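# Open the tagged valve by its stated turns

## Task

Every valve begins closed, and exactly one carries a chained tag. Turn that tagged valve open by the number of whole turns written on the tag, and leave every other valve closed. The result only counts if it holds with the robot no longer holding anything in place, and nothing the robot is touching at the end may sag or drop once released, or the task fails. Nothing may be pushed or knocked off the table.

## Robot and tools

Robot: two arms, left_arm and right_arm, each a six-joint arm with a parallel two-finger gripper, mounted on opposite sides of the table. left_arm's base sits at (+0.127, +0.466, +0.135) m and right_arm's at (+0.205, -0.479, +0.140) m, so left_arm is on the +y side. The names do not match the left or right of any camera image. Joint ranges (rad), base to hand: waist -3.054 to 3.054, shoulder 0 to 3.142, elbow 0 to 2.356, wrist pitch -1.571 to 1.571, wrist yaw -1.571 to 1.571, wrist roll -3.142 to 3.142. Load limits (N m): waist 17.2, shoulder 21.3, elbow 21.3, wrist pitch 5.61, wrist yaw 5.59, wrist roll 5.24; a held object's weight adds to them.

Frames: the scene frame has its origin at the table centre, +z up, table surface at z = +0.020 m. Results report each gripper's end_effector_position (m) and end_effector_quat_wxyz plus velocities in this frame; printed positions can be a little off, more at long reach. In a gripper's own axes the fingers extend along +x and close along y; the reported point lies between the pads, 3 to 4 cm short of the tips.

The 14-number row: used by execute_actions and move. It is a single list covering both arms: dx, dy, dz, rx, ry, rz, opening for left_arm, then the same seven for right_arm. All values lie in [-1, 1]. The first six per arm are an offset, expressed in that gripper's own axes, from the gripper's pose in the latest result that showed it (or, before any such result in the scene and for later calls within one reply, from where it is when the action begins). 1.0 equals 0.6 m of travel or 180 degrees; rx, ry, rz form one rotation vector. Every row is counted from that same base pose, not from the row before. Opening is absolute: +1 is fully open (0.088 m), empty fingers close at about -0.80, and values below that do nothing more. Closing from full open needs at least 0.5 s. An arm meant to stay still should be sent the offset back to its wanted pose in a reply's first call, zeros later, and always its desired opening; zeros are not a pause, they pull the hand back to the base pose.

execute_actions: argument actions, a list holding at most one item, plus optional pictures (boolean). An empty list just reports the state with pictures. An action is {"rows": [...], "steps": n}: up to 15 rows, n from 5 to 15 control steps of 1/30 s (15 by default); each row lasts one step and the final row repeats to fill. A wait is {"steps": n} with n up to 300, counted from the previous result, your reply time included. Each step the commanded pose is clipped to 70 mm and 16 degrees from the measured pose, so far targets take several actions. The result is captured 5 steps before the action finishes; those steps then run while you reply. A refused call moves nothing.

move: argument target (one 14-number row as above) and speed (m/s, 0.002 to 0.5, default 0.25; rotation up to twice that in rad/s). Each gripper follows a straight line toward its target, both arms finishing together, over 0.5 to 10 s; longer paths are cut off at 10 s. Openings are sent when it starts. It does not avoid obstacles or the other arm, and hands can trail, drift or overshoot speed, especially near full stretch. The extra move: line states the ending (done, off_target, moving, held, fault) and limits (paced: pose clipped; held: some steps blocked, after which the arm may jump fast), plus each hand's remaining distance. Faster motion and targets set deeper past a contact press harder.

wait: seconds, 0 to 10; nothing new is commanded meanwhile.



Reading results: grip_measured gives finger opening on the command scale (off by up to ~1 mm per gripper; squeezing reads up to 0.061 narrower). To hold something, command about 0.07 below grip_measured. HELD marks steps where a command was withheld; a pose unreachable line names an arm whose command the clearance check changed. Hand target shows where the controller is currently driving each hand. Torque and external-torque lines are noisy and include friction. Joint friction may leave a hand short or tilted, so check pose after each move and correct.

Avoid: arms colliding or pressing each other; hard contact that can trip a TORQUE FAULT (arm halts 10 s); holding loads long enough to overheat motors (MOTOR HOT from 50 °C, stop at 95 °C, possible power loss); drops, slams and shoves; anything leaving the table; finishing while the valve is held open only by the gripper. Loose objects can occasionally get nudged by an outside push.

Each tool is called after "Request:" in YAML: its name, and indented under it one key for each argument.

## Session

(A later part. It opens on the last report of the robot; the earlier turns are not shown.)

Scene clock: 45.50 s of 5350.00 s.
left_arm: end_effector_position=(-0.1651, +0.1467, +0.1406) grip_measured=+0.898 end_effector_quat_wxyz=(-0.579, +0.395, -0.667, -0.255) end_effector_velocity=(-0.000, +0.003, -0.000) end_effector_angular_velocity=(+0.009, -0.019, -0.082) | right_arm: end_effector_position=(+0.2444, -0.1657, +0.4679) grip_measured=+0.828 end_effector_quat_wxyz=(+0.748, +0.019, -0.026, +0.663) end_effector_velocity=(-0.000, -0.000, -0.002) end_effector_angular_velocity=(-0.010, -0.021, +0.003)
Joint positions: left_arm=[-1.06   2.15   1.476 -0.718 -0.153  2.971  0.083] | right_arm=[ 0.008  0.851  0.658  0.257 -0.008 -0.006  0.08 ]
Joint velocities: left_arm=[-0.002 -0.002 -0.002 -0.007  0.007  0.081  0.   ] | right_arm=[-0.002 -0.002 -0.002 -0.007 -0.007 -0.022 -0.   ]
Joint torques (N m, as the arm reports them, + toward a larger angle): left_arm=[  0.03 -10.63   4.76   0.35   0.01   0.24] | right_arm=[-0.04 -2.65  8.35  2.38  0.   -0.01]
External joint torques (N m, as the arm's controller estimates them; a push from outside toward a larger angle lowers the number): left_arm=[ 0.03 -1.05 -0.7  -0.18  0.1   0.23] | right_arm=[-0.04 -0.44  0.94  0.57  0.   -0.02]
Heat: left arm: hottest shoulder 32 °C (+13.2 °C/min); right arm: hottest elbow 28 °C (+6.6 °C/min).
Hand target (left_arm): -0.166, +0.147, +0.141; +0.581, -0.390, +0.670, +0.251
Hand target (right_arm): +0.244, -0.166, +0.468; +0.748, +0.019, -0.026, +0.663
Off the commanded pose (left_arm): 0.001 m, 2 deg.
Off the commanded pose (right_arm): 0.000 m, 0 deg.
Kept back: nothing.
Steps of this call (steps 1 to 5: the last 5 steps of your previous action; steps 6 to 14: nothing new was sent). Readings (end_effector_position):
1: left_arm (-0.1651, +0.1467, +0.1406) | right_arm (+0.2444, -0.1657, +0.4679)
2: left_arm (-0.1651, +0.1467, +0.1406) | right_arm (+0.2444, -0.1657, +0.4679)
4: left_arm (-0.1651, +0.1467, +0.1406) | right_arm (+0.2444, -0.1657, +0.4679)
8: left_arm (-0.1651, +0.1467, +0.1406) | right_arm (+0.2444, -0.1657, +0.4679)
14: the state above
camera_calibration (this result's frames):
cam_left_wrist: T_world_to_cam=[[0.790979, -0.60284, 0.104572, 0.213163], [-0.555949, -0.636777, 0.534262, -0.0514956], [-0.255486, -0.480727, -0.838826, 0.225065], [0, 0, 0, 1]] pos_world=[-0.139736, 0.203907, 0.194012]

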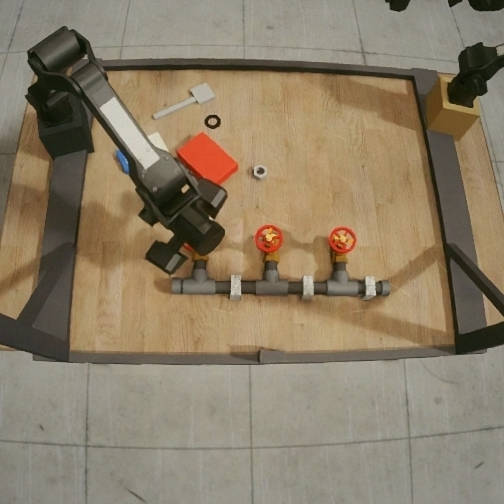

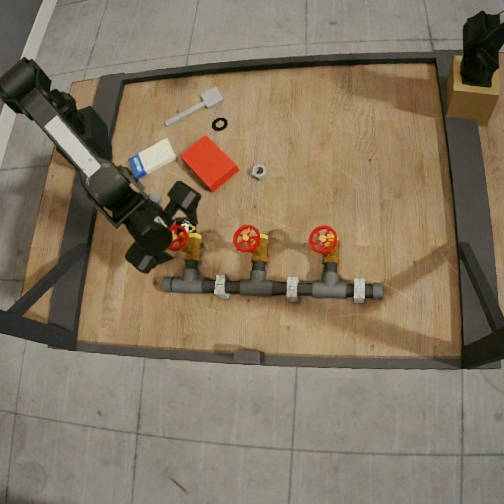

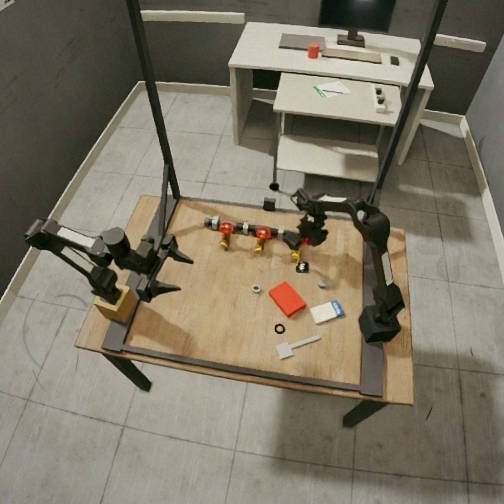

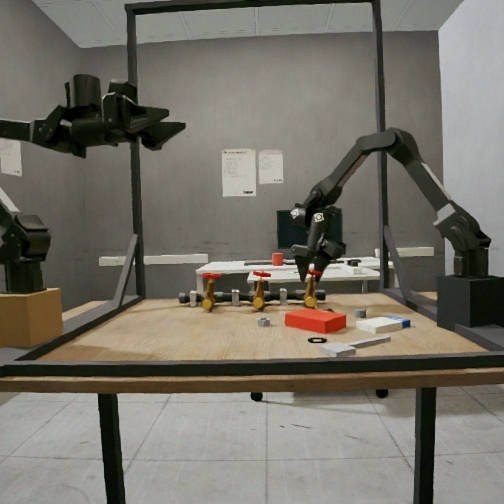

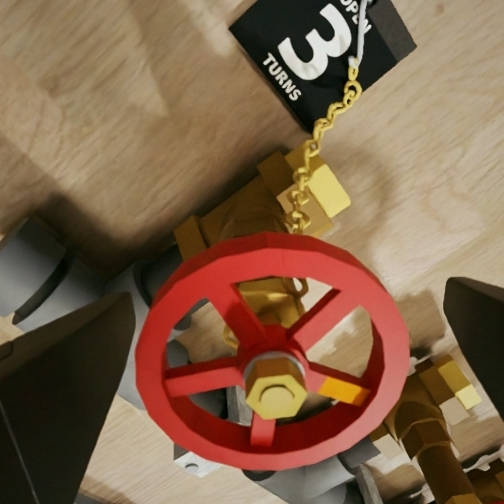

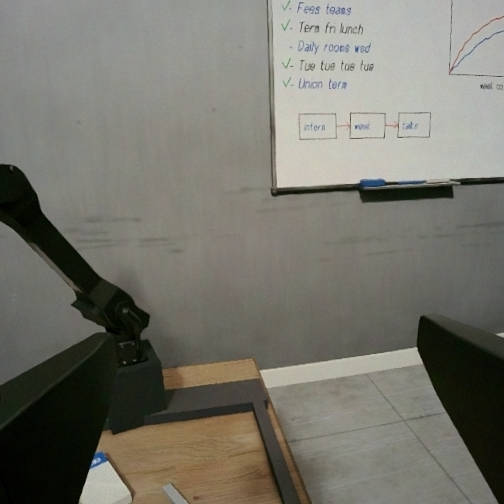

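Request:
move:
  target: [-0.005,0.008,0.003,0.02,0,0.021,0.9,0,0,0,0,0,0,0.83]
  speed: 0.1

Request:
move:
  target: [0,0,0,0,0,0,0.1,0,0,0,0,0,0,0.83]

Scene clock: 46.50 s of 5350.00 s.
left_arm: end_effector_position=(-0.1701, +0.1503, +0.1406) grip_measured=+0.898 end_effector_quat_wxyz=(-0.583, +0.357, -0.685, -0.253) end_effector_velocity=(+0.004, +0.001, +0.001) end_effector_angular_velocity=(-0.010, -0.019, +0.009) | right_arm: end_effector_position=(+0.2444, -0.1657, +0.4679) grip_measured=+0.828 end_effector_quat_wxyz=(+0.748, +0.019, -0.026, +0.663) end_effector_velocity=(-0.000, -0.000, -0.002) end_effector_angular_velocity=(-0.010, -0.021, +0.003)
Joint positions: left_arm=[-1.052  2.146  1.473 -0.712 -0.09   3.039  0.083] | right_arm=[ 0.008  0.851  0.658  0.257 -0.008 -0.006  0.08 ]
Joint velocities: left_arm=[-0.002 -0.007 -0.007 -0.007 -0.022 -0.007 -0.   ] | right_arm=[-0.002 -0.002 -0.002 -0.007 -0.007 -0.022 -0.   ]
Joint torques (N m, as the arm reports them, + toward a larger angle): left_arm=[  0.15 -12.28   3.56   0.36   0.03   0.25] | right_arm=[-0.01 -2.63  8.33  2.37  0.   -0.01]
External joint torques (N m, as the arm's controller estimates them; a push from outside toward a larger angle lowers the number): left_arm=[ 0.12 -2.73 -1.88 -0.17  0.09  0.25] | right_arm=[-0.02 -0.46  0.95  0.58  0.   -0.02]
Heat: left arm: hottest shoulder 32 °C (+12.9 °C/min); right arm: hottest elbow 28 °C (+6.5 °C/min).
Hand target (left_arm): -0.168, +0.151, +0.143; +0.582, -0.354, +0.687, +0.253
Hand target (right_arm): +0.244, -0.166, +0.468; +0.748, +0.019, -0.026, +0.663
Off the commanded pose (left_arm): 0.003 m, 0 deg.
Off the commanded pose (right_arm): 0.000 m, 0 deg.
Kept back: nothing.
move: done
camera_calibration (this result's frames):
cam_left_wrist: T_world_to_cam=[[0.749509, -0.659639, 0.0557941, 0.227593], [-0.581545, -0.615813, 0.531582, -0.0590731], [-0.316293, -0.430872, -0.845167, 0.208583], [0, 0, 0, 1]] pos_world=[-0.138963, 0.203624, 0.194991]

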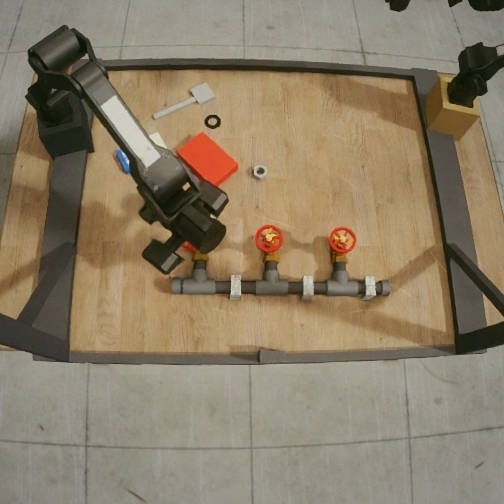

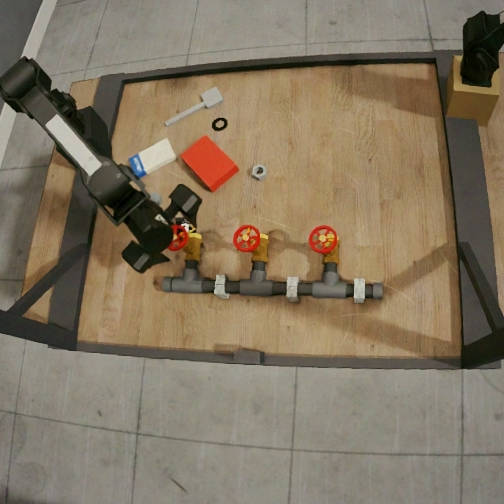

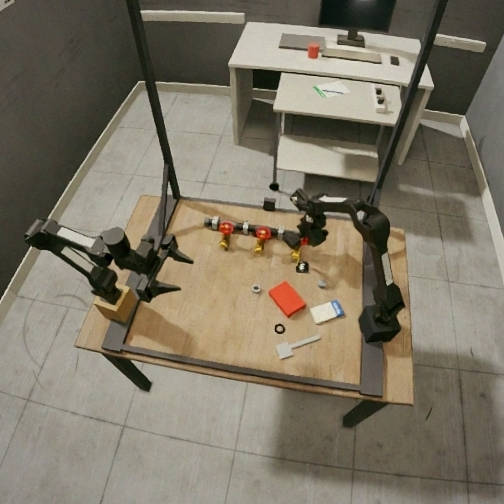

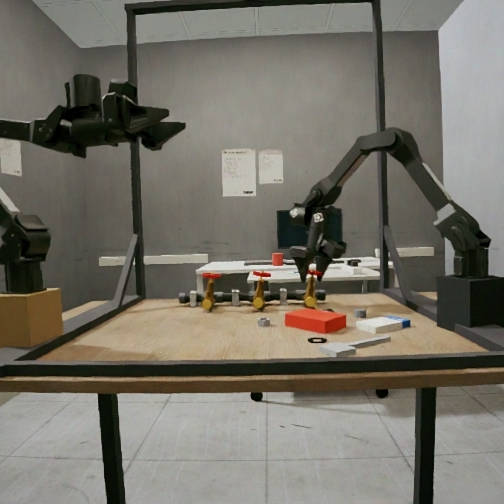

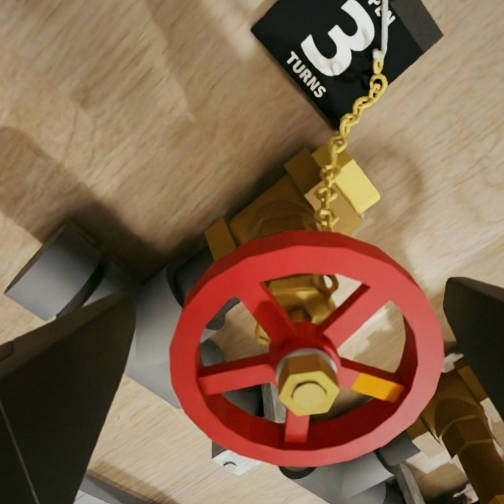

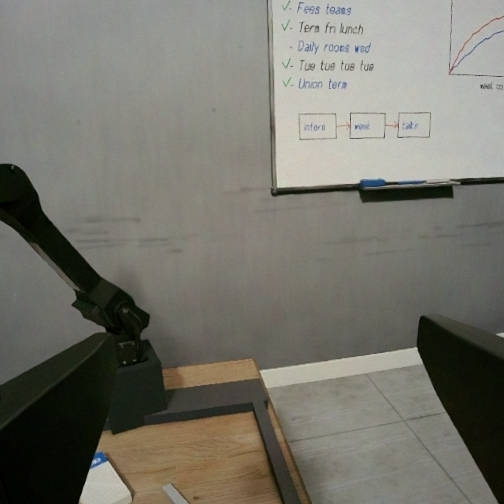

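Scene clock: 47.00 s of 5350.00 s.
left_arm: end_effector_position=(-0.1691, +0.1497, +0.1406) grip_measured=+0.194 end_effector_quat_wxyz=(-0.583, +0.358, -0.684, -0.252) end_effector_velocity=(+0.005, +0.005, -0.004) end_effector_angular_velocity=(+0.018, -0.026, +0.006) | right_arm: end_effector_position=(+0.2444, -0.1657, +0.4679) grip_measured=+0.828 end_effector_quat_wxyz=(+0.748, +0.019, -0.026, +0.663) end_effector_velocity=(+0.001, -0.002, +0.003) end_effector_angular_velocity=(+0.009, -0.024, -0.001)
Joint positions: left_arm=[-1.051  2.146  1.473 -0.713 -0.093  3.039  0.049] | right_arm=[ 0.008  0.851  0.658  0.257 -0.008 -0.006  0.08 ]
Joint velocities: left_arm=[-0.002  0.002 -0.007 -0.022 -0.007 -0.007  0.   ] | right_arm=[-0.007 -0.007 -0.002  0.007 -0.007 -0.022 -0.   ]
Joint torques (N m, as the arm reports them, + toward a larger angle): left_arm=[ -0.07 -10.82   4.82   0.33   0.03  -0.01] | right_arm=[ 0.02 -2.62  8.33  2.38 -0.01  0.01]
External joint torques (N m, as the arm's controller estimates them; a push from outside toward a larger angle lowers the number): left_arm=[-0.07 -1.39 -0.53 -0.18  0.08 -0.01] | right_arm=[ 0.05 -0.39  0.89  0.56 -0.01  0.  ]
Heat: left arm: hottest shoulder 32 °C (+12.8 °C/min); right arm: hottest elbow 28 °C (+6.4 °C/min).
Hand target (left_arm): -0.170, +0.150, +0.141; +0.583, -0.357, +0.685, +0.253
Hand target (right_arm): +0.244, -0.166, +0.468; +0.748, +0.019, -0.026, +0.663
Off the commanded pose (left_arm): 0.001 m, 0 deg.
Off the commanded pose (right_arm): 0.000 m, 0 deg.
Kept back: nothing.
move: done
camera_calibration (this result's frames):
cam_left_wrist: T_world_to_cam=[[0.750483, -0.658259, 0.0589032, 0.225988], [-0.581941, -0.615959, 0.530979, -0.0589034], [-0.31324, -0.432769, -0.845335, 0.209427], [0, 0, 0, 1]] pos_world=[-0.138278, 0.20311, 0.195001]

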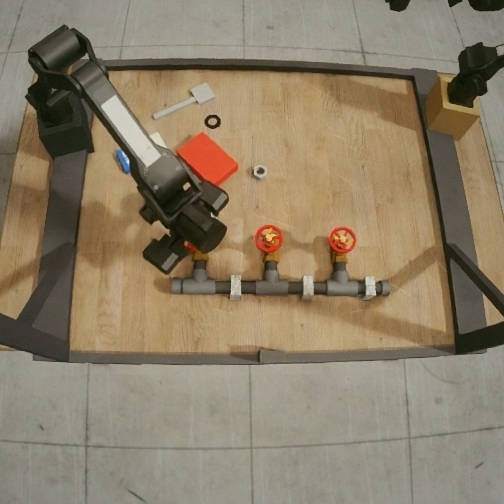

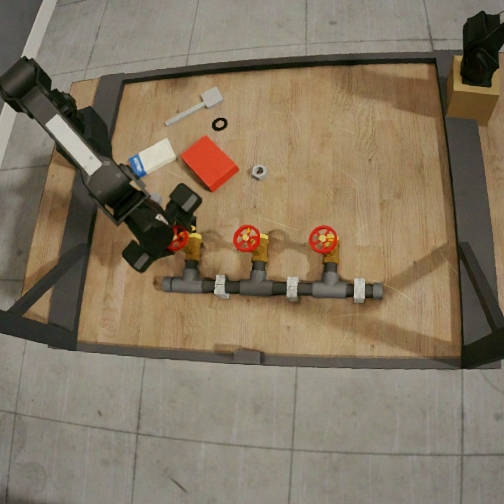

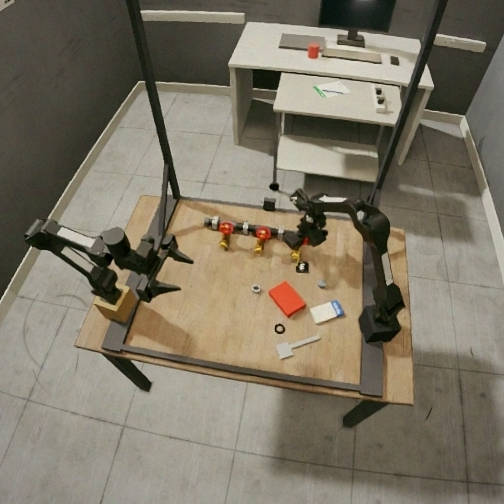

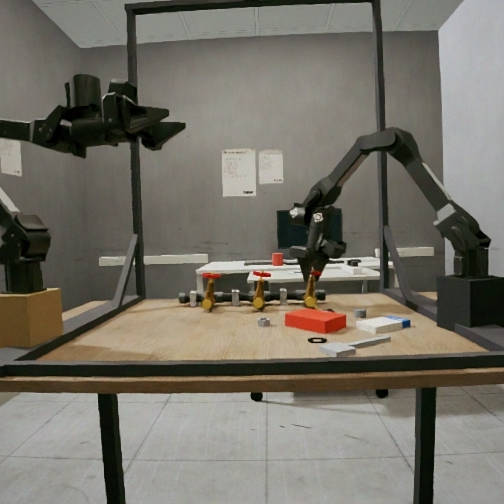

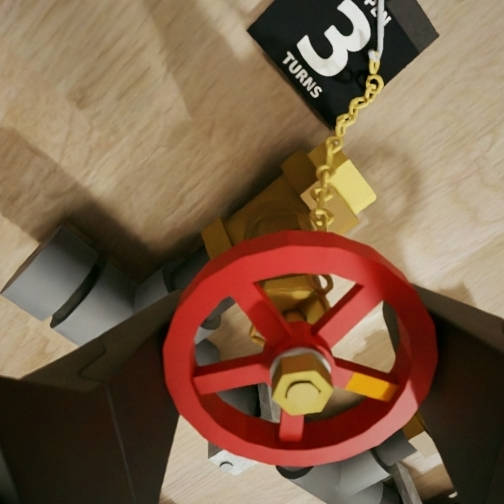

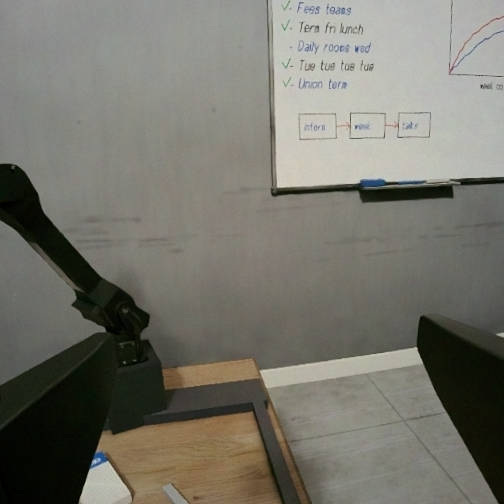

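Request:
execute_actions:
  actions:
    - {"rows":[[0,0,0,-0.5,0,0,0.1,0,0,0,0,0,0,0.83]]}

Request:
execute_actions:
  actions:
    - {"rows":[[0,0,0,-0.5,0,0,0.1,0,0,0,0,0,0,0.83]]}

Request:
execute_actions:
  actions:
    - {"rows":[[0,0,0,-0.5,0,0,0.1,0,0,0,0,0,0,0.83]]}

Request:
execute_actions:
  actions:
    - {"rows":[[0,0,0,-0.5,0,0,0.1,0,0,0,0,0,0,0.83]]}

Request:
execute_actions:
  actions:
    - {"rows":[[0,0,0,-0.5,0,0,0.1,0,0,0,0,0,0,0.83]]}

Request:
execute_actions:
  actions:
    - {"rows":[[0,0,0,-0.5,0,0,0.1,0,0,0,0,0,0,0.83]]}

Request:
execute_actions:
  actions:
    - {"rows":[[0,0,0,-0.5,0,0,0.1,0,0,0,0,0,0,0.83]]}

Request:
execute_actions:
  actions:
    - {"rows":[[0,0,0,-0.105,0,0,0.1,0,0,0,0,0,0,0.83]]}

Request:
wait:
  seconds: 0.1

Scene clock: 47.60 s of 5350.00 s.
left_arm: end_effector_position=(-0.1691, +0.1496, +0.1406) grip_measured=+0.194 end_effector_quat_wxyz=(-0.467, +0.500, -0.593, -0.425) end_effector_velocity=(+0.004, +0.004, -0.000) end_effector_angular_velocity=(+0.114, +0.299, +1.598) | right_arm: end_effector_position=(+0.2444, -0.1657, +0.4679) grip_measured=+0.828 end_effector_quat_wxyz=(+0.748, +0.019, -0.026, +0.663) end_effector_velocity=(-0.000, -0.000, -0.008) end_effector_angular_velocity=(-0.028, -0.004, +0.004)
Joint positions: left_arm=[-1.051  2.146  1.473 -0.713 -0.093  2.503  0.049] | right_arm=[ 0.008  0.851  0.658  0.257 -0.008 -0.006  0.08 ]
Joint velocities: left_arm=[-0.002 -0.002 -0.002 -0.022 -0.007 -1.634 -0.   ] | right_arm=[-0.002 -0.002 -0.007 -0.022 -0.007 -0.007 -0.   ]
Joint torques (N m, as the arm reports them, + toward a larger angle): left_arm=[  0.24 -10.77   4.5    0.43   0.23  -0.47] | right_arm=[ 0.   -2.68  8.37  2.37  0.   -0.01]
External joint torques (N m, as the arm's controller estimates them; a push from outside toward a larger angle lowers the number): left_arm=[ 0.29 -1.29 -0.9  -0.1   0.25 -0.47] | right_arm=[ 0.   -0.51  1.03  0.59  0.   -0.02]
Heat: left arm: hottest shoulder 32 °C (+12.6 °C/min); right arm: hottest elbow 28 °C (+6.3 °C/min).
Steps of this call (steps 1 to 8: nothing new was sent; steps 9 to 18: the first 10 steps of this action). Readings (end_effector_position):
9: left_arm (-0.1691, +0.1497, +0.1406) | right_arm (+0.2444, -0.1657, +0.4679)
10: left_arm (-0.1691, +0.1497, +0.1406) | right_arm (+0.2444, -0.1657, +0.4679)
12: left_arm (-0.1691, +0.1496, +0.1406) | right_arm (+0.2444, -0.1657, +0.4679)
16: left_arm (-0.1691, +0.1496, +0.1406) | right_arm (+0.2444, -0.1657, +0.4679)
18: the state above

Scene clock: 48.10 s of 5350.00 s.
left_arm: end_effector_position=(-0.1690, +0.1495, +0.1406) grip_measured=+0.194 end_effector_quat_wxyz=(-0.225, +0.645, -0.370, -0.629) end_effector_velocity=(+0.001, +0.002, -0.000) end_effector_angular_velocity=(+0.118, +0.321, +1.614) | right_arm: end_effector_position=(+0.2444, -0.1657, +0.4679) grip_measured=+0.828 end_effector_quat_wxyz=(+0.748, +0.019, -0.026, +0.663) end_effector_velocity=(-0.001, -0.002, +0.003) end_effector_angular_velocity=(+0.013, +0.005, +0.005)
Joint positions: left_arm=[-1.049  2.146  1.473 -0.712 -0.091  1.671  0.049] | right_arm=[ 0.008  0.851  0.658  0.257 -0.008 -0.006  0.08 ]
Joint velocities: left_arm=[ 0.002 -0.002 -0.002 -0.007  0.007 -1.648 -0.   ] | right_arm=[-0.002 -0.007 -0.002  0.007 -0.007  0.007 -0.   ]
Joint torques (N m, as the arm reports them, + toward a larger angle): left_arm=[  0.08 -11.15   4.61   0.52   0.2   -0.48] | right_arm=[ 0.01 -2.65  8.34  2.38  0.01 -0.01]
External joint torques (N m, as the arm's controller estimates them; a push from outside toward a larger angle lowers the number): left_arm=[ 0.01 -1.55 -0.89 -0.08  0.21 -0.47] | right_arm=[ 0.01 -0.39  0.87  0.55  0.   -0.02]
Heat: left arm: hottest shoulder 32 °C (+12.5 °C/min); right arm: hottest elbow 28 °C (+6.2 °C/min).
Off your previous action's commanded pose (left_arm): 0.000 m, 43 deg at its last step (step 5 of this call); orientation clipped at that step.
Off your previous action's commanded pose (right_arm): 0.000 m, 0 deg at its last step (step 5 of this call).
Steps of this call (steps 1 to 5: the last 5 steps of your previous action; steps 6 to 15: the first 10 steps of this action, its rows measured from where the robot was after step 5). Readings (end_effector_position):
5: left_arm (-0.1690, +0.1495, +0.1406) | right_arm (+0.2444, -0.1657, +0.4679)
6: left_arm (-0.1691, +0.1495, +0.1406) | right_arm (+0.2444, -0.1657, +0.4679)
7: left_arm (-0.1691, +0.1495, +0.1406) | right_arm (+0.2444, -0.1657, +0.4679)
9: left_arm (-0.1691, +0.1496, +0.1406) | right_arm (+0.2444, -0.1657, +0.4679)
13: left_arm (-0.1691, +0.1496, +0.1406) | right_arm (+0.2444, -0.1657, +0.4679)
15: the state above

Scene clock: 48.60 s of 5350.00 s.
left_arm: end_effector_position=(-0.1689, +0.1493, +0.1405) grip_measured=+0.194 end_effector_quat_wxyz=(+0.054, +0.681, -0.084, -0.725) end_effector_velocity=(+0.002, +0.001, +0.000) end_effector_angular_velocity=(+0.110, +0.308, +1.612) | right_arm: end_effector_position=(+0.2444, -0.1657, +0.4679) grip_measured=+0.828 end_effector_quat_wxyz=(+0.748, +0.019, -0.026, +0.663) end_effector_velocity=(+0.000, -0.000, -0.002) end_effector_angular_velocity=(-0.010, -0.020, -0.006)
Joint positions: left_arm=[-1.048  2.146  1.473 -0.712 -0.089  0.839  0.049] | right_arm=[ 0.008  0.851  0.658  0.257 -0.008 -0.006  0.08 ]
Joint velocities: left_arm=[-0.002 -0.002 -0.002 -0.007 -0.007 -1.648 -0.   ] | right_arm=[ 0.002 -0.002 -0.002 -0.007  0.007 -0.022 -0.   ]
Joint torques (N m, as the arm reports them, + toward a larger angle): left_arm=[  0.3  -10.98   4.67   0.53   0.24  -0.45] | right_arm=[ 0.   -2.6   8.35  2.38  0.    0.01]
External joint torques (N m, as the arm's controller estimates them; a push from outside toward a larger angle lowers the number): left_arm=[ 0.3  -1.41 -0.79 -0.08  0.27 -0.44] | right_arm=[ 0.   -0.33  0.89  0.56 -0.01  0.  ]
Heat: left arm: hottest shoulder 32 °C (+12.3 °C/min); right arm: hottest elbow 28 °C (+6.2 °C/min).
Off your previous action's commanded pose (left_arm): 0.000 m, 42 deg at its last step (step 5 of this call); orientation clipped at that step.
Off your previous action's commanded pose (right_arm): 0.000 m, 0 deg at its last step (step 5 of this call).
Steps of this call (steps 1 to 5: the last 5 steps of your previous action; steps 6 to 15: the first 10 steps of this action, its rows measured from where the robot was after step 5). Readings (end_effector_position):
5: left_arm (-0.1690, +0.1494, +0.1405) | right_arm (+0.2444, -0.1657, +0.4679)
6: left_arm (-0.1690, +0.1495, +0.1405) | right_arm (+0.2444, -0.1657, +0.4679)
7: left_arm (-0.1690, +0.1495, +0.1405) | right_arm (+0.2444, -0.1657, +0.4679)
9: left_arm (-0.1690, +0.1495, +0.1405) | right_arm (+0.2444, -0.1657, +0.4679)
13: left_arm (-0.1690, +0.1495, +0.1405) | right_arm (+0.2444, -0.1657, +0.4679)
15: the state above

Scene clock: 49.10 s of 5350.00 s.
left_arm: end_effector_position=(-0.1690, +0.1495, +0.1405) grip_measured=+0.194 end_effector_quat_wxyz=(+0.324, +0.601, +0.216, -0.698) end_effector_velocity=(-0.000, -0.003, +0.002) end_effector_angular_velocity=(+0.096, +0.318, +1.603) | right_arm: end_effector_position=(+0.2444, -0.1657, +0.4679) grip_measured=+0.828 end_effector_quat_wxyz=(+0.748, +0.019, -0.026, +0.663) end_effector_velocity=(-0.000, -0.001, +0.001) end_effector_angular_velocity=(+0.005, -0.023, +0.003)
Joint positions: left_arm=[-1.048  2.146  1.473 -0.712 -0.088  0.008  0.049] | right_arm=[ 0.008  0.851  0.658  0.257 -0.008 -0.006  0.08 ]
Joint velocities: left_arm=[ 0.002 -0.002  0.002  0.007 -0.007 -1.634 -0.   ] | right_arm=[-0.002 -0.002 -0.002  0.007 -0.007 -0.022 -0.   ]
Joint torques (N m, as the arm reports them, + toward a larger angle): left_arm=[  0.21 -10.93   4.42   0.54   0.17  -0.45] | right_arm=[ 0.02 -2.62  8.34  2.37 -0.01  0.  ]
External joint torques (N m, as the arm's controller estimates them; a push from outside toward a larger angle lowers the number): left_arm=[ 0.14 -1.25 -1.17 -0.11  0.24 -0.45] | right_arm=[ 0.03 -0.38  0.9   0.55 -0.01  0.  ]
Heat: left arm: hottest shoulder 32 °C (+12.2 °C/min); right arm: hottest elbow 28 °C (+6.1 °C/min).
Off your previous action's commanded pose (left_arm): 0.000 m, 42 deg at its last step (step 5 of this call); orientation clipped at that step.
Off your previous action's commanded pose (right_arm): 0.000 m, 0 deg at its last step (step 5 of this call).
Steps of this call (steps 1 to 5: the last 5 steps of your previous action; steps 6 to 15: the first 10 steps of this action, its rows measured from where the robot was after step 5). Readings (end_effector_position):
5: left_arm (-0.1689, +0.1493, +0.1405) | right_arm (+0.2444, -0.1657, +0.4679)
6: left_arm (-0.1689, +0.1493, +0.1405) | right_arm (+0.2444, -0.1657, +0.4679)
7: left_arm (-0.1689, +0.1493, +0.1405) | right_arm (+0.2444, -0.1657, +0.4679)
9: left_arm (-0.1689, +0.1493, +0.1405) | right_arm (+0.2444, -0.1657, +0.4679)
13: left_arm (-0.1690, +0.1494, +0.1405) | right_arm (+0.2444, -0.1657, +0.4679)
15: the state above

Scene clock: 49.60 s of 5350.00 s.
left_arm: end_effector_position=(-0.1696, +0.1501, +0.1399) grip_measured=+0.191 end_effector_quat_wxyz=(+0.537, +0.420, +0.481, -0.551) end_effector_velocity=(-0.001, +0.002, -0.001) end_effector_angular_velocity=(+0.120, +0.317, +1.611) | right_arm: end_effector_position=(+0.2444, -0.1657, +0.4679) grip_measured=+0.828 end_effector_quat_wxyz=(+0.748, +0.019, -0.026, +0.663) end_effector_velocity=(-0.001, -0.001, -0.001) end_effector_angular_velocity=(-0.003, -0.007, +0.004)
Joint positions: left_arm=[-1.048  2.147  1.473 -0.712 -0.082 -0.822  0.048] | right_arm=[ 0.008  0.851  0.658  0.257 -0.008 -0.006  0.08 ]
Joint velocities: left_arm=[-0.002 -0.002 -0.007  0.007  0.007 -1.648 -0.001] | right_arm=[-0.002 -0.007 -0.002 -0.007 -0.007 -0.007 -0.   ]
Joint torques (N m, as the arm reports them, + toward a larger angle): left_arm=[  0.06 -11.21   4.52   0.45   0.09  -0.46] | right_arm=[-0.01 -2.67  8.41  2.37  0.   -0.02]
External joint torques (N m, as the arm's controller estimates them; a push from outside toward a larger angle lowers the number): left_arm=[ 0.06 -1.58 -0.97 -0.15  0.2  -0.46] | right_arm=[-0.01 -0.42  0.98  0.56  0.   -0.02]
Heat: left arm: hottest shoulder 32 °C (+12.1 °C/min); right arm: hottest elbow 29 °C (+7.3 °C/min).
Off your previous action's commanded pose (left_arm): 0.000 m, 42 deg at its last step (step 5 of this call); orientation clipped at that step.
Off your previous action's commanded pose (right_arm): 0.000 m, 0 deg at its last step (step 5 of this call).
Steps of this call (steps 1 to 5: the last 5 steps of your previous action; steps 6 to 15: the first 10 steps of this action, its rows measured from where the robot was after step 5). Readings (end_effector_position):
5: left_arm (-0.1691, +0.1497, +0.1403) | right_arm (+0.2444, -0.1657, +0.4679)
6: left_arm (-0.1692, +0.1497, +0.1403) | right_arm (+0.2444, -0.1657, +0.4679)
7: left_arm (-0.1692, +0.1498, +0.1402) | right_arm (+0.2444, -0.1657, +0.4679)
9: left_arm (-0.1693, +0.1498, +0.1402) | right_arm (+0.2444, -0.1657, +0.4679)
13: left_arm (-0.1695, +0.1500, +0.1398) | right_arm (+0.2444, -0.1657, +0.4679)
15: the state above

Scene clock: 50.10 s of 5350.00 s.
left_arm: end_effector_position=(-0.1705, +0.1496, +0.1396) grip_measured=+0.190 end_effector_quat_wxyz=(+0.658, +0.167, +0.666, -0.310) end_effector_velocity=(+0.001, -0.002, +0.001) end_effector_angular_velocity=(+0.122, +0.307, +1.633) | right_arm: end_effector_position=(+0.2444, -0.1657, +0.4679) grip_measured=+0.828 end_effector_quat_wxyz=(+0.748, +0.019, -0.026, +0.663) end_effector_velocity=(-0.002, -0.000, -0.002) end_effector_angular_velocity=(-0.006, +0.008, +0.010)
Joint positions: left_arm=[-1.046  2.148  1.473 -0.707 -0.074 -1.652  0.048] | right_arm=[ 0.008  0.851  0.658  0.257 -0.008 -0.006  0.08 ]
Joint velocities: left_arm=[ 0.002 -0.002 -0.002  0.007 -0.007 -1.663 -0.   ] | right_arm=[ 0.002 -0.002 -0.002 -0.007 -0.007  0.007 -0.   ]
Joint torques (N m, as the arm reports them, + toward a larger angle): left_arm=[  0.27 -11.04   4.35   0.37   0.1   -0.46] | right_arm=[-0.05 -2.69  8.34  2.37 -0.01 -0.02]
External joint torques (N m, as the arm's controller estimates them; a push from outside toward a larger angle lowers the number): left_arm=[ 0.27 -1.39 -1.18 -0.24  0.2  -0.47] | right_arm=[-0.07 -0.46  0.9   0.56 -0.01 -0.03]
Heat: left arm: hottest shoulder 32 °C (+12.0 °C/min); right arm: hottest elbow 29 °C (+7.2 °C/min).
Off your previous action's commanded pose (left_arm): 0.001 m, 42 deg at its last step (step 5 of this call); orientation clipped at that step.
Off your previous action's commanded pose (right_arm): 0.000 m, 0 deg at its last step (step 5 of this call).
Steps of this call (steps 1 to 5: the last 5 steps of your previous action; steps 6 to 15: the first 10 steps of this action, its rows measured from where the robot was after step 5). Readings (end_effector_position):
5: left_arm (-0.1700, +0.1501, +0.1399) | right_arm (+0.2444, -0.1657, +0.4679)
6: left_arm (-0.1701, +0.1501, +0.1397) | right_arm (+0.2444, -0.1657, +0.4679)
7: left_arm (-0.1701, +0.1500, +0.1397) | right_arm (+0.2444, -0.1657, +0.4679)
9: left_arm (-0.1701, +0.1500, +0.1396) | right_arm (+0.2444, -0.1657, +0.4679)
13: left_arm (-0.1704, +0.1498, +0.1396) | right_arm (+0.2444, -0.1657, +0.4679)
15: the state above

Scene clock: 50.60 s of 5350.00 s.
left_arm: end_effector_position=(-0.1705, +0.1486, +0.1393) grip_measured=+0.187 end_effector_quat_wxyz=(+0.668, -0.115, +0.735, -0.013) end_effector_velocity=(+0.002, +0.002, -0.002) end_effector_angular_velocity=(+0.138, +0.295, +1.613) | right_arm: end_effector_position=(+0.2444, -0.1657, +0.4679) grip_measured=+0.828 end_effector_quat_wxyz=(+0.748, +0.019, -0.026, +0.663) end_effector_velocity=(+0.002, -0.001, -0.002) end_effector_angular_velocity=(-0.006, +0.009, -0.009)
Joint positions: left_arm=[-1.044  2.149  1.472 -0.702 -0.073 -2.486  0.048] | right_arm=[ 0.008  0.851  0.658  0.257 -0.008 -0.006  0.08 ]
Joint velocities: left_arm=[-0.002  0.002 -0.002 -0.007 -0.007 -1.648 -0.001] | right_arm=[-0.002 -0.002 -0.002 -0.007  0.007  0.007 -0.   ]
Joint torques (N m, as the arm reports them, + toward a larger angle): left_arm=[  0.14 -11.13   4.34   0.29   0.14  -0.43] | right_arm=[-0.06 -2.61  8.35  2.36 -0.01 -0.01]
External joint torques (N m, as the arm's controller estimates them; a push from outside toward a larger angle lowers the number): left_arm=[ 0.14 -1.56 -1.11 -0.26  0.22 -0.44] | right_arm=[-0.05 -0.38  0.91  0.55 -0.02 -0.02]
Heat: left arm: hottest shoulder 32 °C (+11.9 °C/min); right arm: hottest elbow 29 °C (+7.1 °C/min).
Off your previous action's commanded pose (left_arm): 0.001 m, 42 deg at its last step (step 5 of this call); orientation clipped at that step.
Off your previous action's commanded pose (right_arm): 0.000 m, 0 deg at its last step (step 5 of this call).
Steps of this call (steps 1 to 5: the last 5 steps of your previous action; steps 6 to 15: the first 10 steps of this action, its rows measured from where the robot was after step 5). Readings (end_effector_position):
5: left_arm (-0.1706, +0.1493, +0.1395) | right_arm (+0.2444, -0.1657, +0.4679)
6: left_arm (-0.1707, +0.1493, +0.1395) | right_arm (+0.2444, -0.1657, +0.4679)
7: left_arm (-0.1706, +0.1491, +0.1396) | right_arm (+0.2444, -0.1657, +0.4679)
9: left_arm (-0.1706, +0.1489, +0.1396) | right_arm (+0.2444, -0.1657, +0.4679)
13: left_arm (-0.1706, +0.1487, +0.1395) | right_arm (+0.2444, -0.1657, +0.4679)
15: the state above

Scene clock: 51.10 s of 5350.00 s.
left_arm: end_effector_position=(-0.1699, +0.1483, +0.1385) grip_measured=+0.183 end_effector_quat_wxyz=(-0.609, +0.299, -0.708, -0.195) end_effector_velocity=(+0.003, +0.000, -0.002) end_effector_angular_velocity=(+0.012, +0.018, +0.224) | right_arm: end_effector_position=(+0.2444, -0.1657, +0.4679) grip_measured=+0.828 end_effector_quat_wxyz=(+0.748, +0.019, -0.026, +0.663) end_effector_velocity=(-0.003, +0.000, -0.005) end_effector_angular_velocity=(-0.023, -0.006, +0.019)
Joint positions: left_arm=[-1.043  2.151  1.472 -0.702 -0.074 -3.057  0.048] | right_arm=[ 0.008  0.851  0.658  0.257 -0.008 -0.006  0.08 ]
Joint velocities: left_arm=[-0.002  0.002 -0.002 -0.007 -0.022 -0.227 -0.   ] | right_arm=[-0.002 -0.002 -0.002 -0.022 -0.022 -0.007 -0.   ]
Joint torques (N m, as the arm reports them, + toward a larger angle): left_arm=[ -0.09 -10.93   4.56   0.27   0.04  -0.46] | right_arm=[-0.04 -2.67  8.35  2.37  0.   -0.01]
External joint torques (N m, as the arm's controller estimates them; a push from outside toward a larger angle lowers the number): left_arm=[-0.09 -1.5  -0.79 -0.24  0.09 -0.46] | right_arm=[-0.05 -0.48  0.97  0.58  0.   -0.02]
Heat: left arm: hottest shoulder 32 °C (+11.7 °C/min); right arm: hottest elbow 29 °C (+7.0 °C/min).
Off your previous action's commanded pose (left_arm): 0.001 m, 42 deg at its last step (step 5 of this call); orientation clipped at that step.
Off your previous action's commanded pose (right_arm): 0.000 m, 0 deg at its last step (step 5 of this call).
Steps of this call (steps 1 to 5: the last 5 steps of your previous action; steps 6 to 15: the first 10 steps of this action, its rows measured from where the robot was after step 5). Readings (end_effector_position):
5: left_arm (-0.1702, +0.1484, +0.1390) | right_arm (+0.2444, -0.1657, +0.4679)
6: left_arm (-0.1700, +0.1483, +0.1388) | right_arm (+0.2444, -0.1657, +0.4679)
7: left_arm (-0.1700, +0.1483, +0.1388) | right_arm (+0.2444, -0.1657, +0.4679)
9: left_arm (-0.1700, +0.1484, +0.1387) | right_arm (+0.2444, -0.1657, +0.4679)
13: left_arm (-0.1699, +0.1483, +0.1385) | right_arm (+0.2444, -0.1657, +0.4679)
15: the state above

Scene clock: 51.37 s of 5350.00 s.
left_arm: end_effector_position=(-0.1698, +0.1483, +0.1384) grip_measured=+0.183 end_effector_quat_wxyz=(-0.606, +0.306, -0.706, -0.203) end_effector_velocity=(+0.001, +0.001, +0.000) end_effector_angular_velocity=(+0.003, -0.003, +0.035) | right_arm: end_effector_position=(+0.2444, -0.1657, +0.4679) grip_measured=+0.828 end_effector_quat_wxyz=(+0.748, +0.019, -0.026, +0.663) end_effector_velocity=(-0.000, -0.000, -0.005) end_effector_angular_velocity=(-0.024, -0.019, +0.003)
Joint positions: left_arm=[-1.043  2.151  1.472 -0.702 -0.074 -3.08   0.048] | right_arm=[ 0.008  0.851  0.658  0.257 -0.008 -0.006  0.08 ]
Joint velocities: left_arm=[-0.002 -0.002 -0.002 -0.007 -0.007 -0.037  0.   ] | right_arm=[-0.002 -0.002 -0.002 -0.022 -0.007 -0.022  0.   ]
Joint torques (N m, as the arm reports them, + toward a larger angle): left_arm=[  0.15 -10.87   4.62   0.29   0.    -0.45] | right_arm=[ 0.   -2.66  8.31  2.37  0.01  0.  ]
External joint torques (N m, as the arm's controller estimates them; a push from outside toward a larger angle lowers the number): left_arm=[ 0.15 -1.34 -0.82 -0.26  0.05 -0.45] | right_arm=[ 0.   -0.47  0.93  0.58  0.01 -0.01]
Heat: left arm: hottest shoulder 32 °C (+11.7 °C/min); right arm: hottest elbow 29 °C (+7.0 °C/min).
Hand target (left_arm): -0.170, +0.148, +0.139; +0.603, -0.310, +0.705, +0.208
Hand target (right_arm): +0.244, -0.166, +0.468; +0.748, +0.019, -0.026, +0.663
Off the commanded pose (left_arm): 0.001 m, 1 deg.
Off the commanded pose (right_arm): 0.000 m, 0 deg.
Kept back: nothing.
Steps of this call (steps 1 to 5: the last 5 steps of your previous action; steps 6 to 8: nothing new was sent). Readings (end_effector_position):
1: left_arm (-0.1699, +0.1483, +0.1385) | right_arm (+0.2444, -0.1657, +0.4679)
2: left_arm (-0.1699, +0.1484, +0.1384) | right_arm (+0.2444, -0.1657, +0.4679)
4: left_arm (-0.1698, +0.1483, +0.1384) | right_arm (+0.2444, -0.1657, +0.4679)
8: the state above
camera_calibration (this result's frames):
cam_left_wrist: T_world_to_cam=[[0.637247, -0.767417, 0.0706227, 0.221098], [-0.678935, -0.515681, 0.522609, -0.0891631], [-0.36464, -0.38098, -0.849642, 0.190931], [0, 0, 0, 1]] pos_world=[-0.131809, 0.196435, 0.193206]

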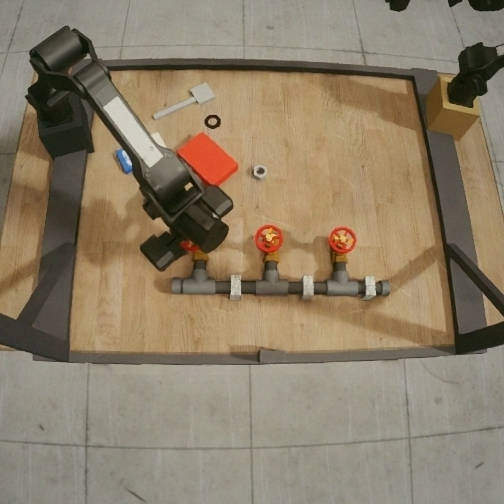

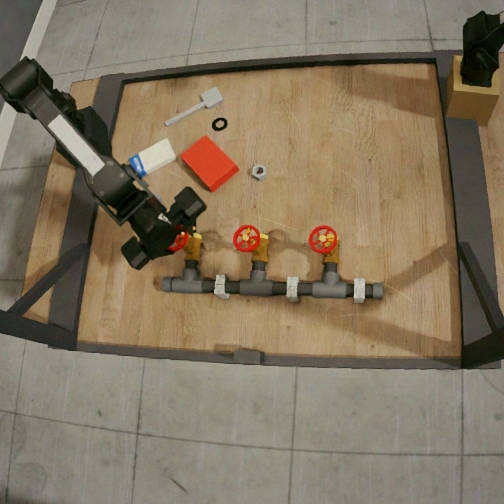

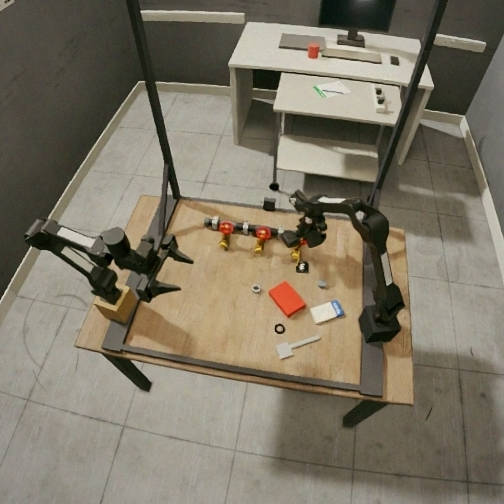

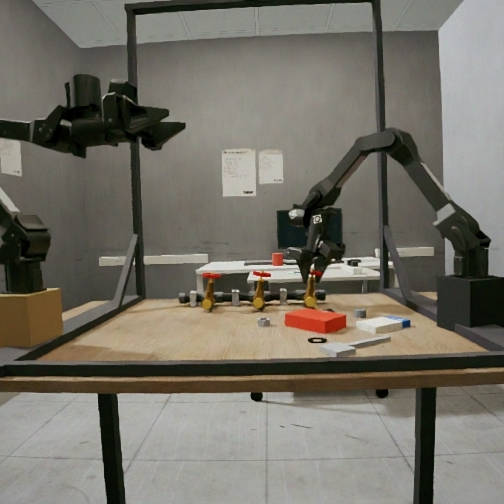

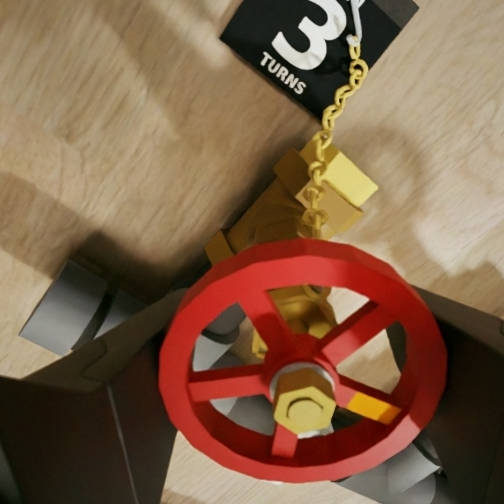

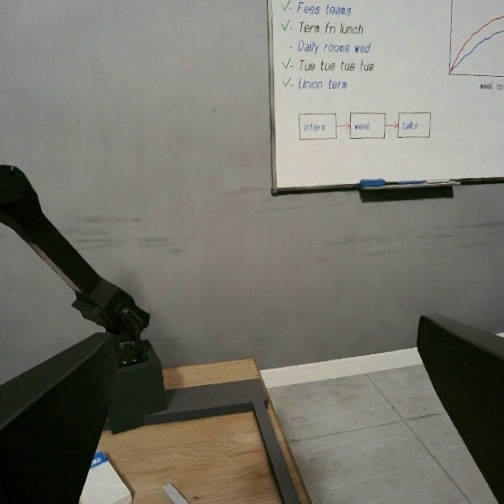

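Request:
execute_actions:
  actions:
    - {"rows":[[0,0,0,0,0,0,0.9,0,0,0,0,0,0,0.83]],"steps":8}

Request:
move:
  target: [-0.08,0,0,0,0,0,0.9,0,0,0,0,0,0,0.83]

Request:
finished_scene:
  scene: 1

Scene clock: 51.63 s of 5350.00 s.
left_arm: end_effector_position=(-0.1698, +0.1484, +0.1382) grip_measured=+0.491 end_effector_quat_wxyz=(-0.605, +0.307, -0.706, -0.204) end_effector_velocity=(+0.001, +0.001, +0.000) end_effector_angular_velocity=(-0.000, -0.012, -0.008) | right_arm: end_effector_position=(+0.2444, -0.1657, +0.4679) grip_measured=+0.828 end_effector_quat_wxyz=(+0.748, +0.019, -0.026, +0.663) end_effector_velocity=(-0.000, -0.000, -0.005) end_effector_angular_velocity=(-0.024, -0.019, +0.003)
Joint positions: left_arm=[-1.043  2.152  1.472 -0.702 -0.074 -3.083  0.063] | right_arm=[ 0.008  0.851  0.658  0.257 -0.008 -0.006  0.08 ]
Joint velocities: left_arm=[-0.002 -0.002 -0.002 -0.007 -0.007  0.007  0.175] | right_arm=[-0.002 -0.002 -0.002 -0.022 -0.007 -0.022 -0.   ]
Joint torques (N m, as the arm reports them, + toward a larger angle): left_arm=[  0.09 -10.8    4.72   0.25  -0.03  -0.03] | right_arm=[-0.03 -2.62  8.33  2.37  0.01 -0.01]
External joint torques (N m, as the arm's controller estimates them; a push from outside toward a larger angle lowers the number): left_arm=[ 0.07 -1.27 -0.69 -0.28  0.02 -0.06] | right_arm=[-0.03 -0.43  0.95  0.58  0.01 -0.01]
Heat: left arm: hottest shoulder 32 °C (+11.6 °C/min); right arm: hottest elbow 29 °C (+7.0 °C/min).
Steps of this call (steps 1 to 5: nothing new was sent; steps 6 to 8: the first 3 steps of this action). Readings (end_effector_position):
6: left_arm (-0.1698, +0.1484, +0.1382) | right_arm (+0.2444, -0.1657, +0.4679)
7: left_arm (-0.1698, +0.1484, +0.1382) | right_arm (+0.2444, -0.1657, +0.4679)
8: the state above

Scene clock: 53.13 s of 5350.00 s.
left_arm: end_effector_position=(-0.1637, +0.1585, +0.1793) grip_measured=+0.897 end_effector_quat_wxyz=(-0.611, +0.303, -0.702, -0.206) end_effector_velocity=(+0.001, +0.004, +0.001) end_effector_angular_velocity=(+0.018, -0.006, +0.003) | right_arm: end_effector_position=(+0.2444, -0.1657, +0.4679) grip_measured=+0.828 end_effector_quat_wxyz=(+0.748, +0.019, -0.026, +0.663) end_effector_velocity=(+0.002, -0.001, -0.002) end_effector_angular_velocity=(-0.008, -0.006, -0.010)
Joint positions: left_arm=[-1.049  2.064  1.512 -0.845 -0.074 -3.087  0.083] | right_arm=[ 0.008  0.851  0.658  0.257 -0.008 -0.006  0.08 ]
Joint velocities: left_arm=[-0.002 -0.002  0.002 -0.022  0.007 -0.007  0.   ] | right_arm=[-0.002 -0.002 -0.002 -0.007  0.007 -0.007 -0.   ]
Joint torques (N m, as the arm reports them, + toward a larger angle): left_arm=[ -0.27 -11.3    5.76   0.09  -0.11  -0.19] | right_arm=[-0.04 -2.67  8.32  2.38  0.01 -0.02]
External joint torques (N m, as the arm's controller estimates them; a push from outside toward a larger angle lowers the number): left_arm=[-0.19 -2.06  0.11 -0.42 -0.08 -0.19] | right_arm=[-0.03 -0.44  0.88  0.56  0.01 -0.03]
Heat: left arm: hottest shoulder 33 °C (+12.4 °C/min); right arm: hottest elbow 29 °C (+6.8 °C/min).
Hand target (left_arm): -0.166, +0.157, +0.186; +0.605, -0.307, +0.706, +0.204
Hand target (right_arm): +0.244, -0.166, +0.468; +0.748, +0.019, -0.026, +0.663
Off your previous action's commanded pose (left_arm): 0.000 m, 0 deg at its last step (step 5 of this call).
Off your previous action's commanded pose (right_arm): 0.000 m, 0 deg at its last step (step 5 of this call).
Off the commanded pose (left_arm): 0.007 m, 1 deg.
Off the commanded pose (right_arm): 0.000 m, 0 deg.
Kept back: nothing.
move: done
camera_calibration (this result's frames):
cam_left_wrist: T_world_to_cam=[[0.637311, -0.767626, 0.0677104, 0.222656], [-0.683659, -0.522671, 0.509338, -0.0984502], [-0.355591, -0.370897, -0.857899, 0.233177], [0, 0, 0, 1]] pos_world=[-0.126292, 0.205944, 0.23511]

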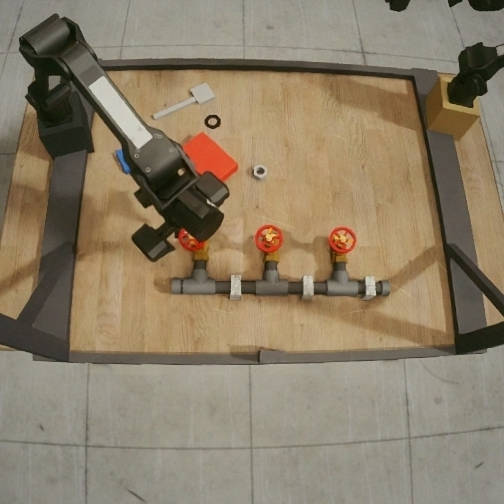

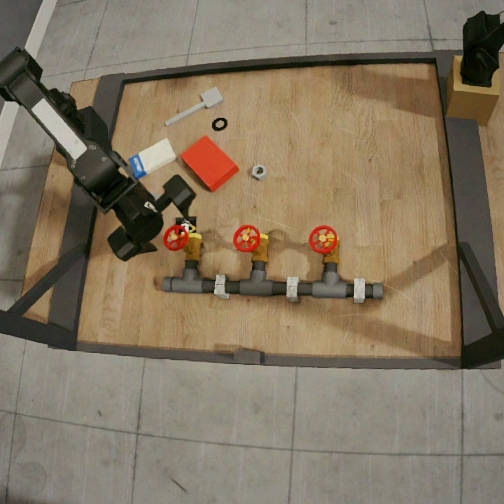

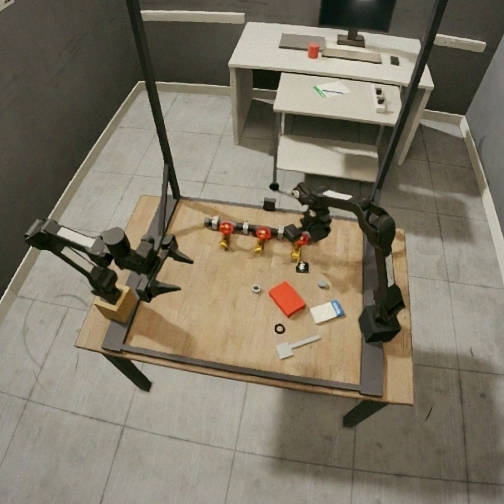

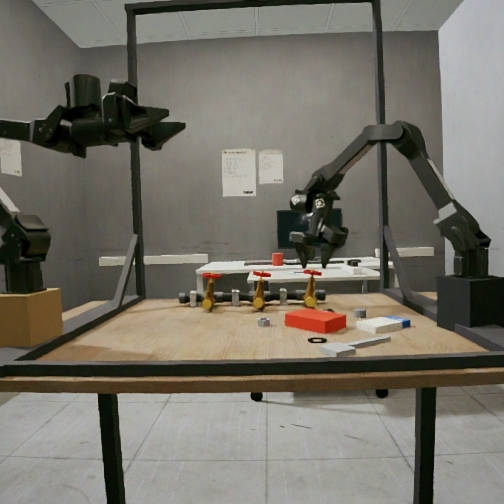

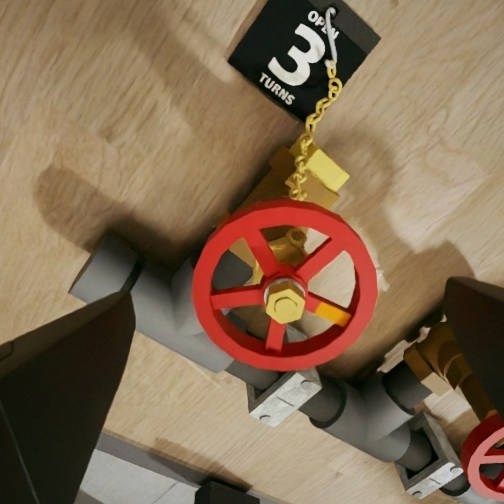

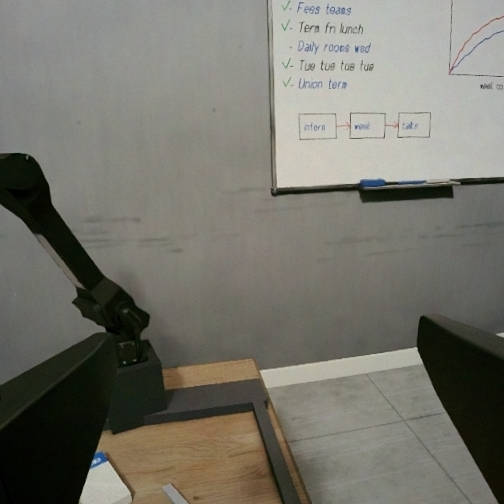

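The scene is finished: the task was done.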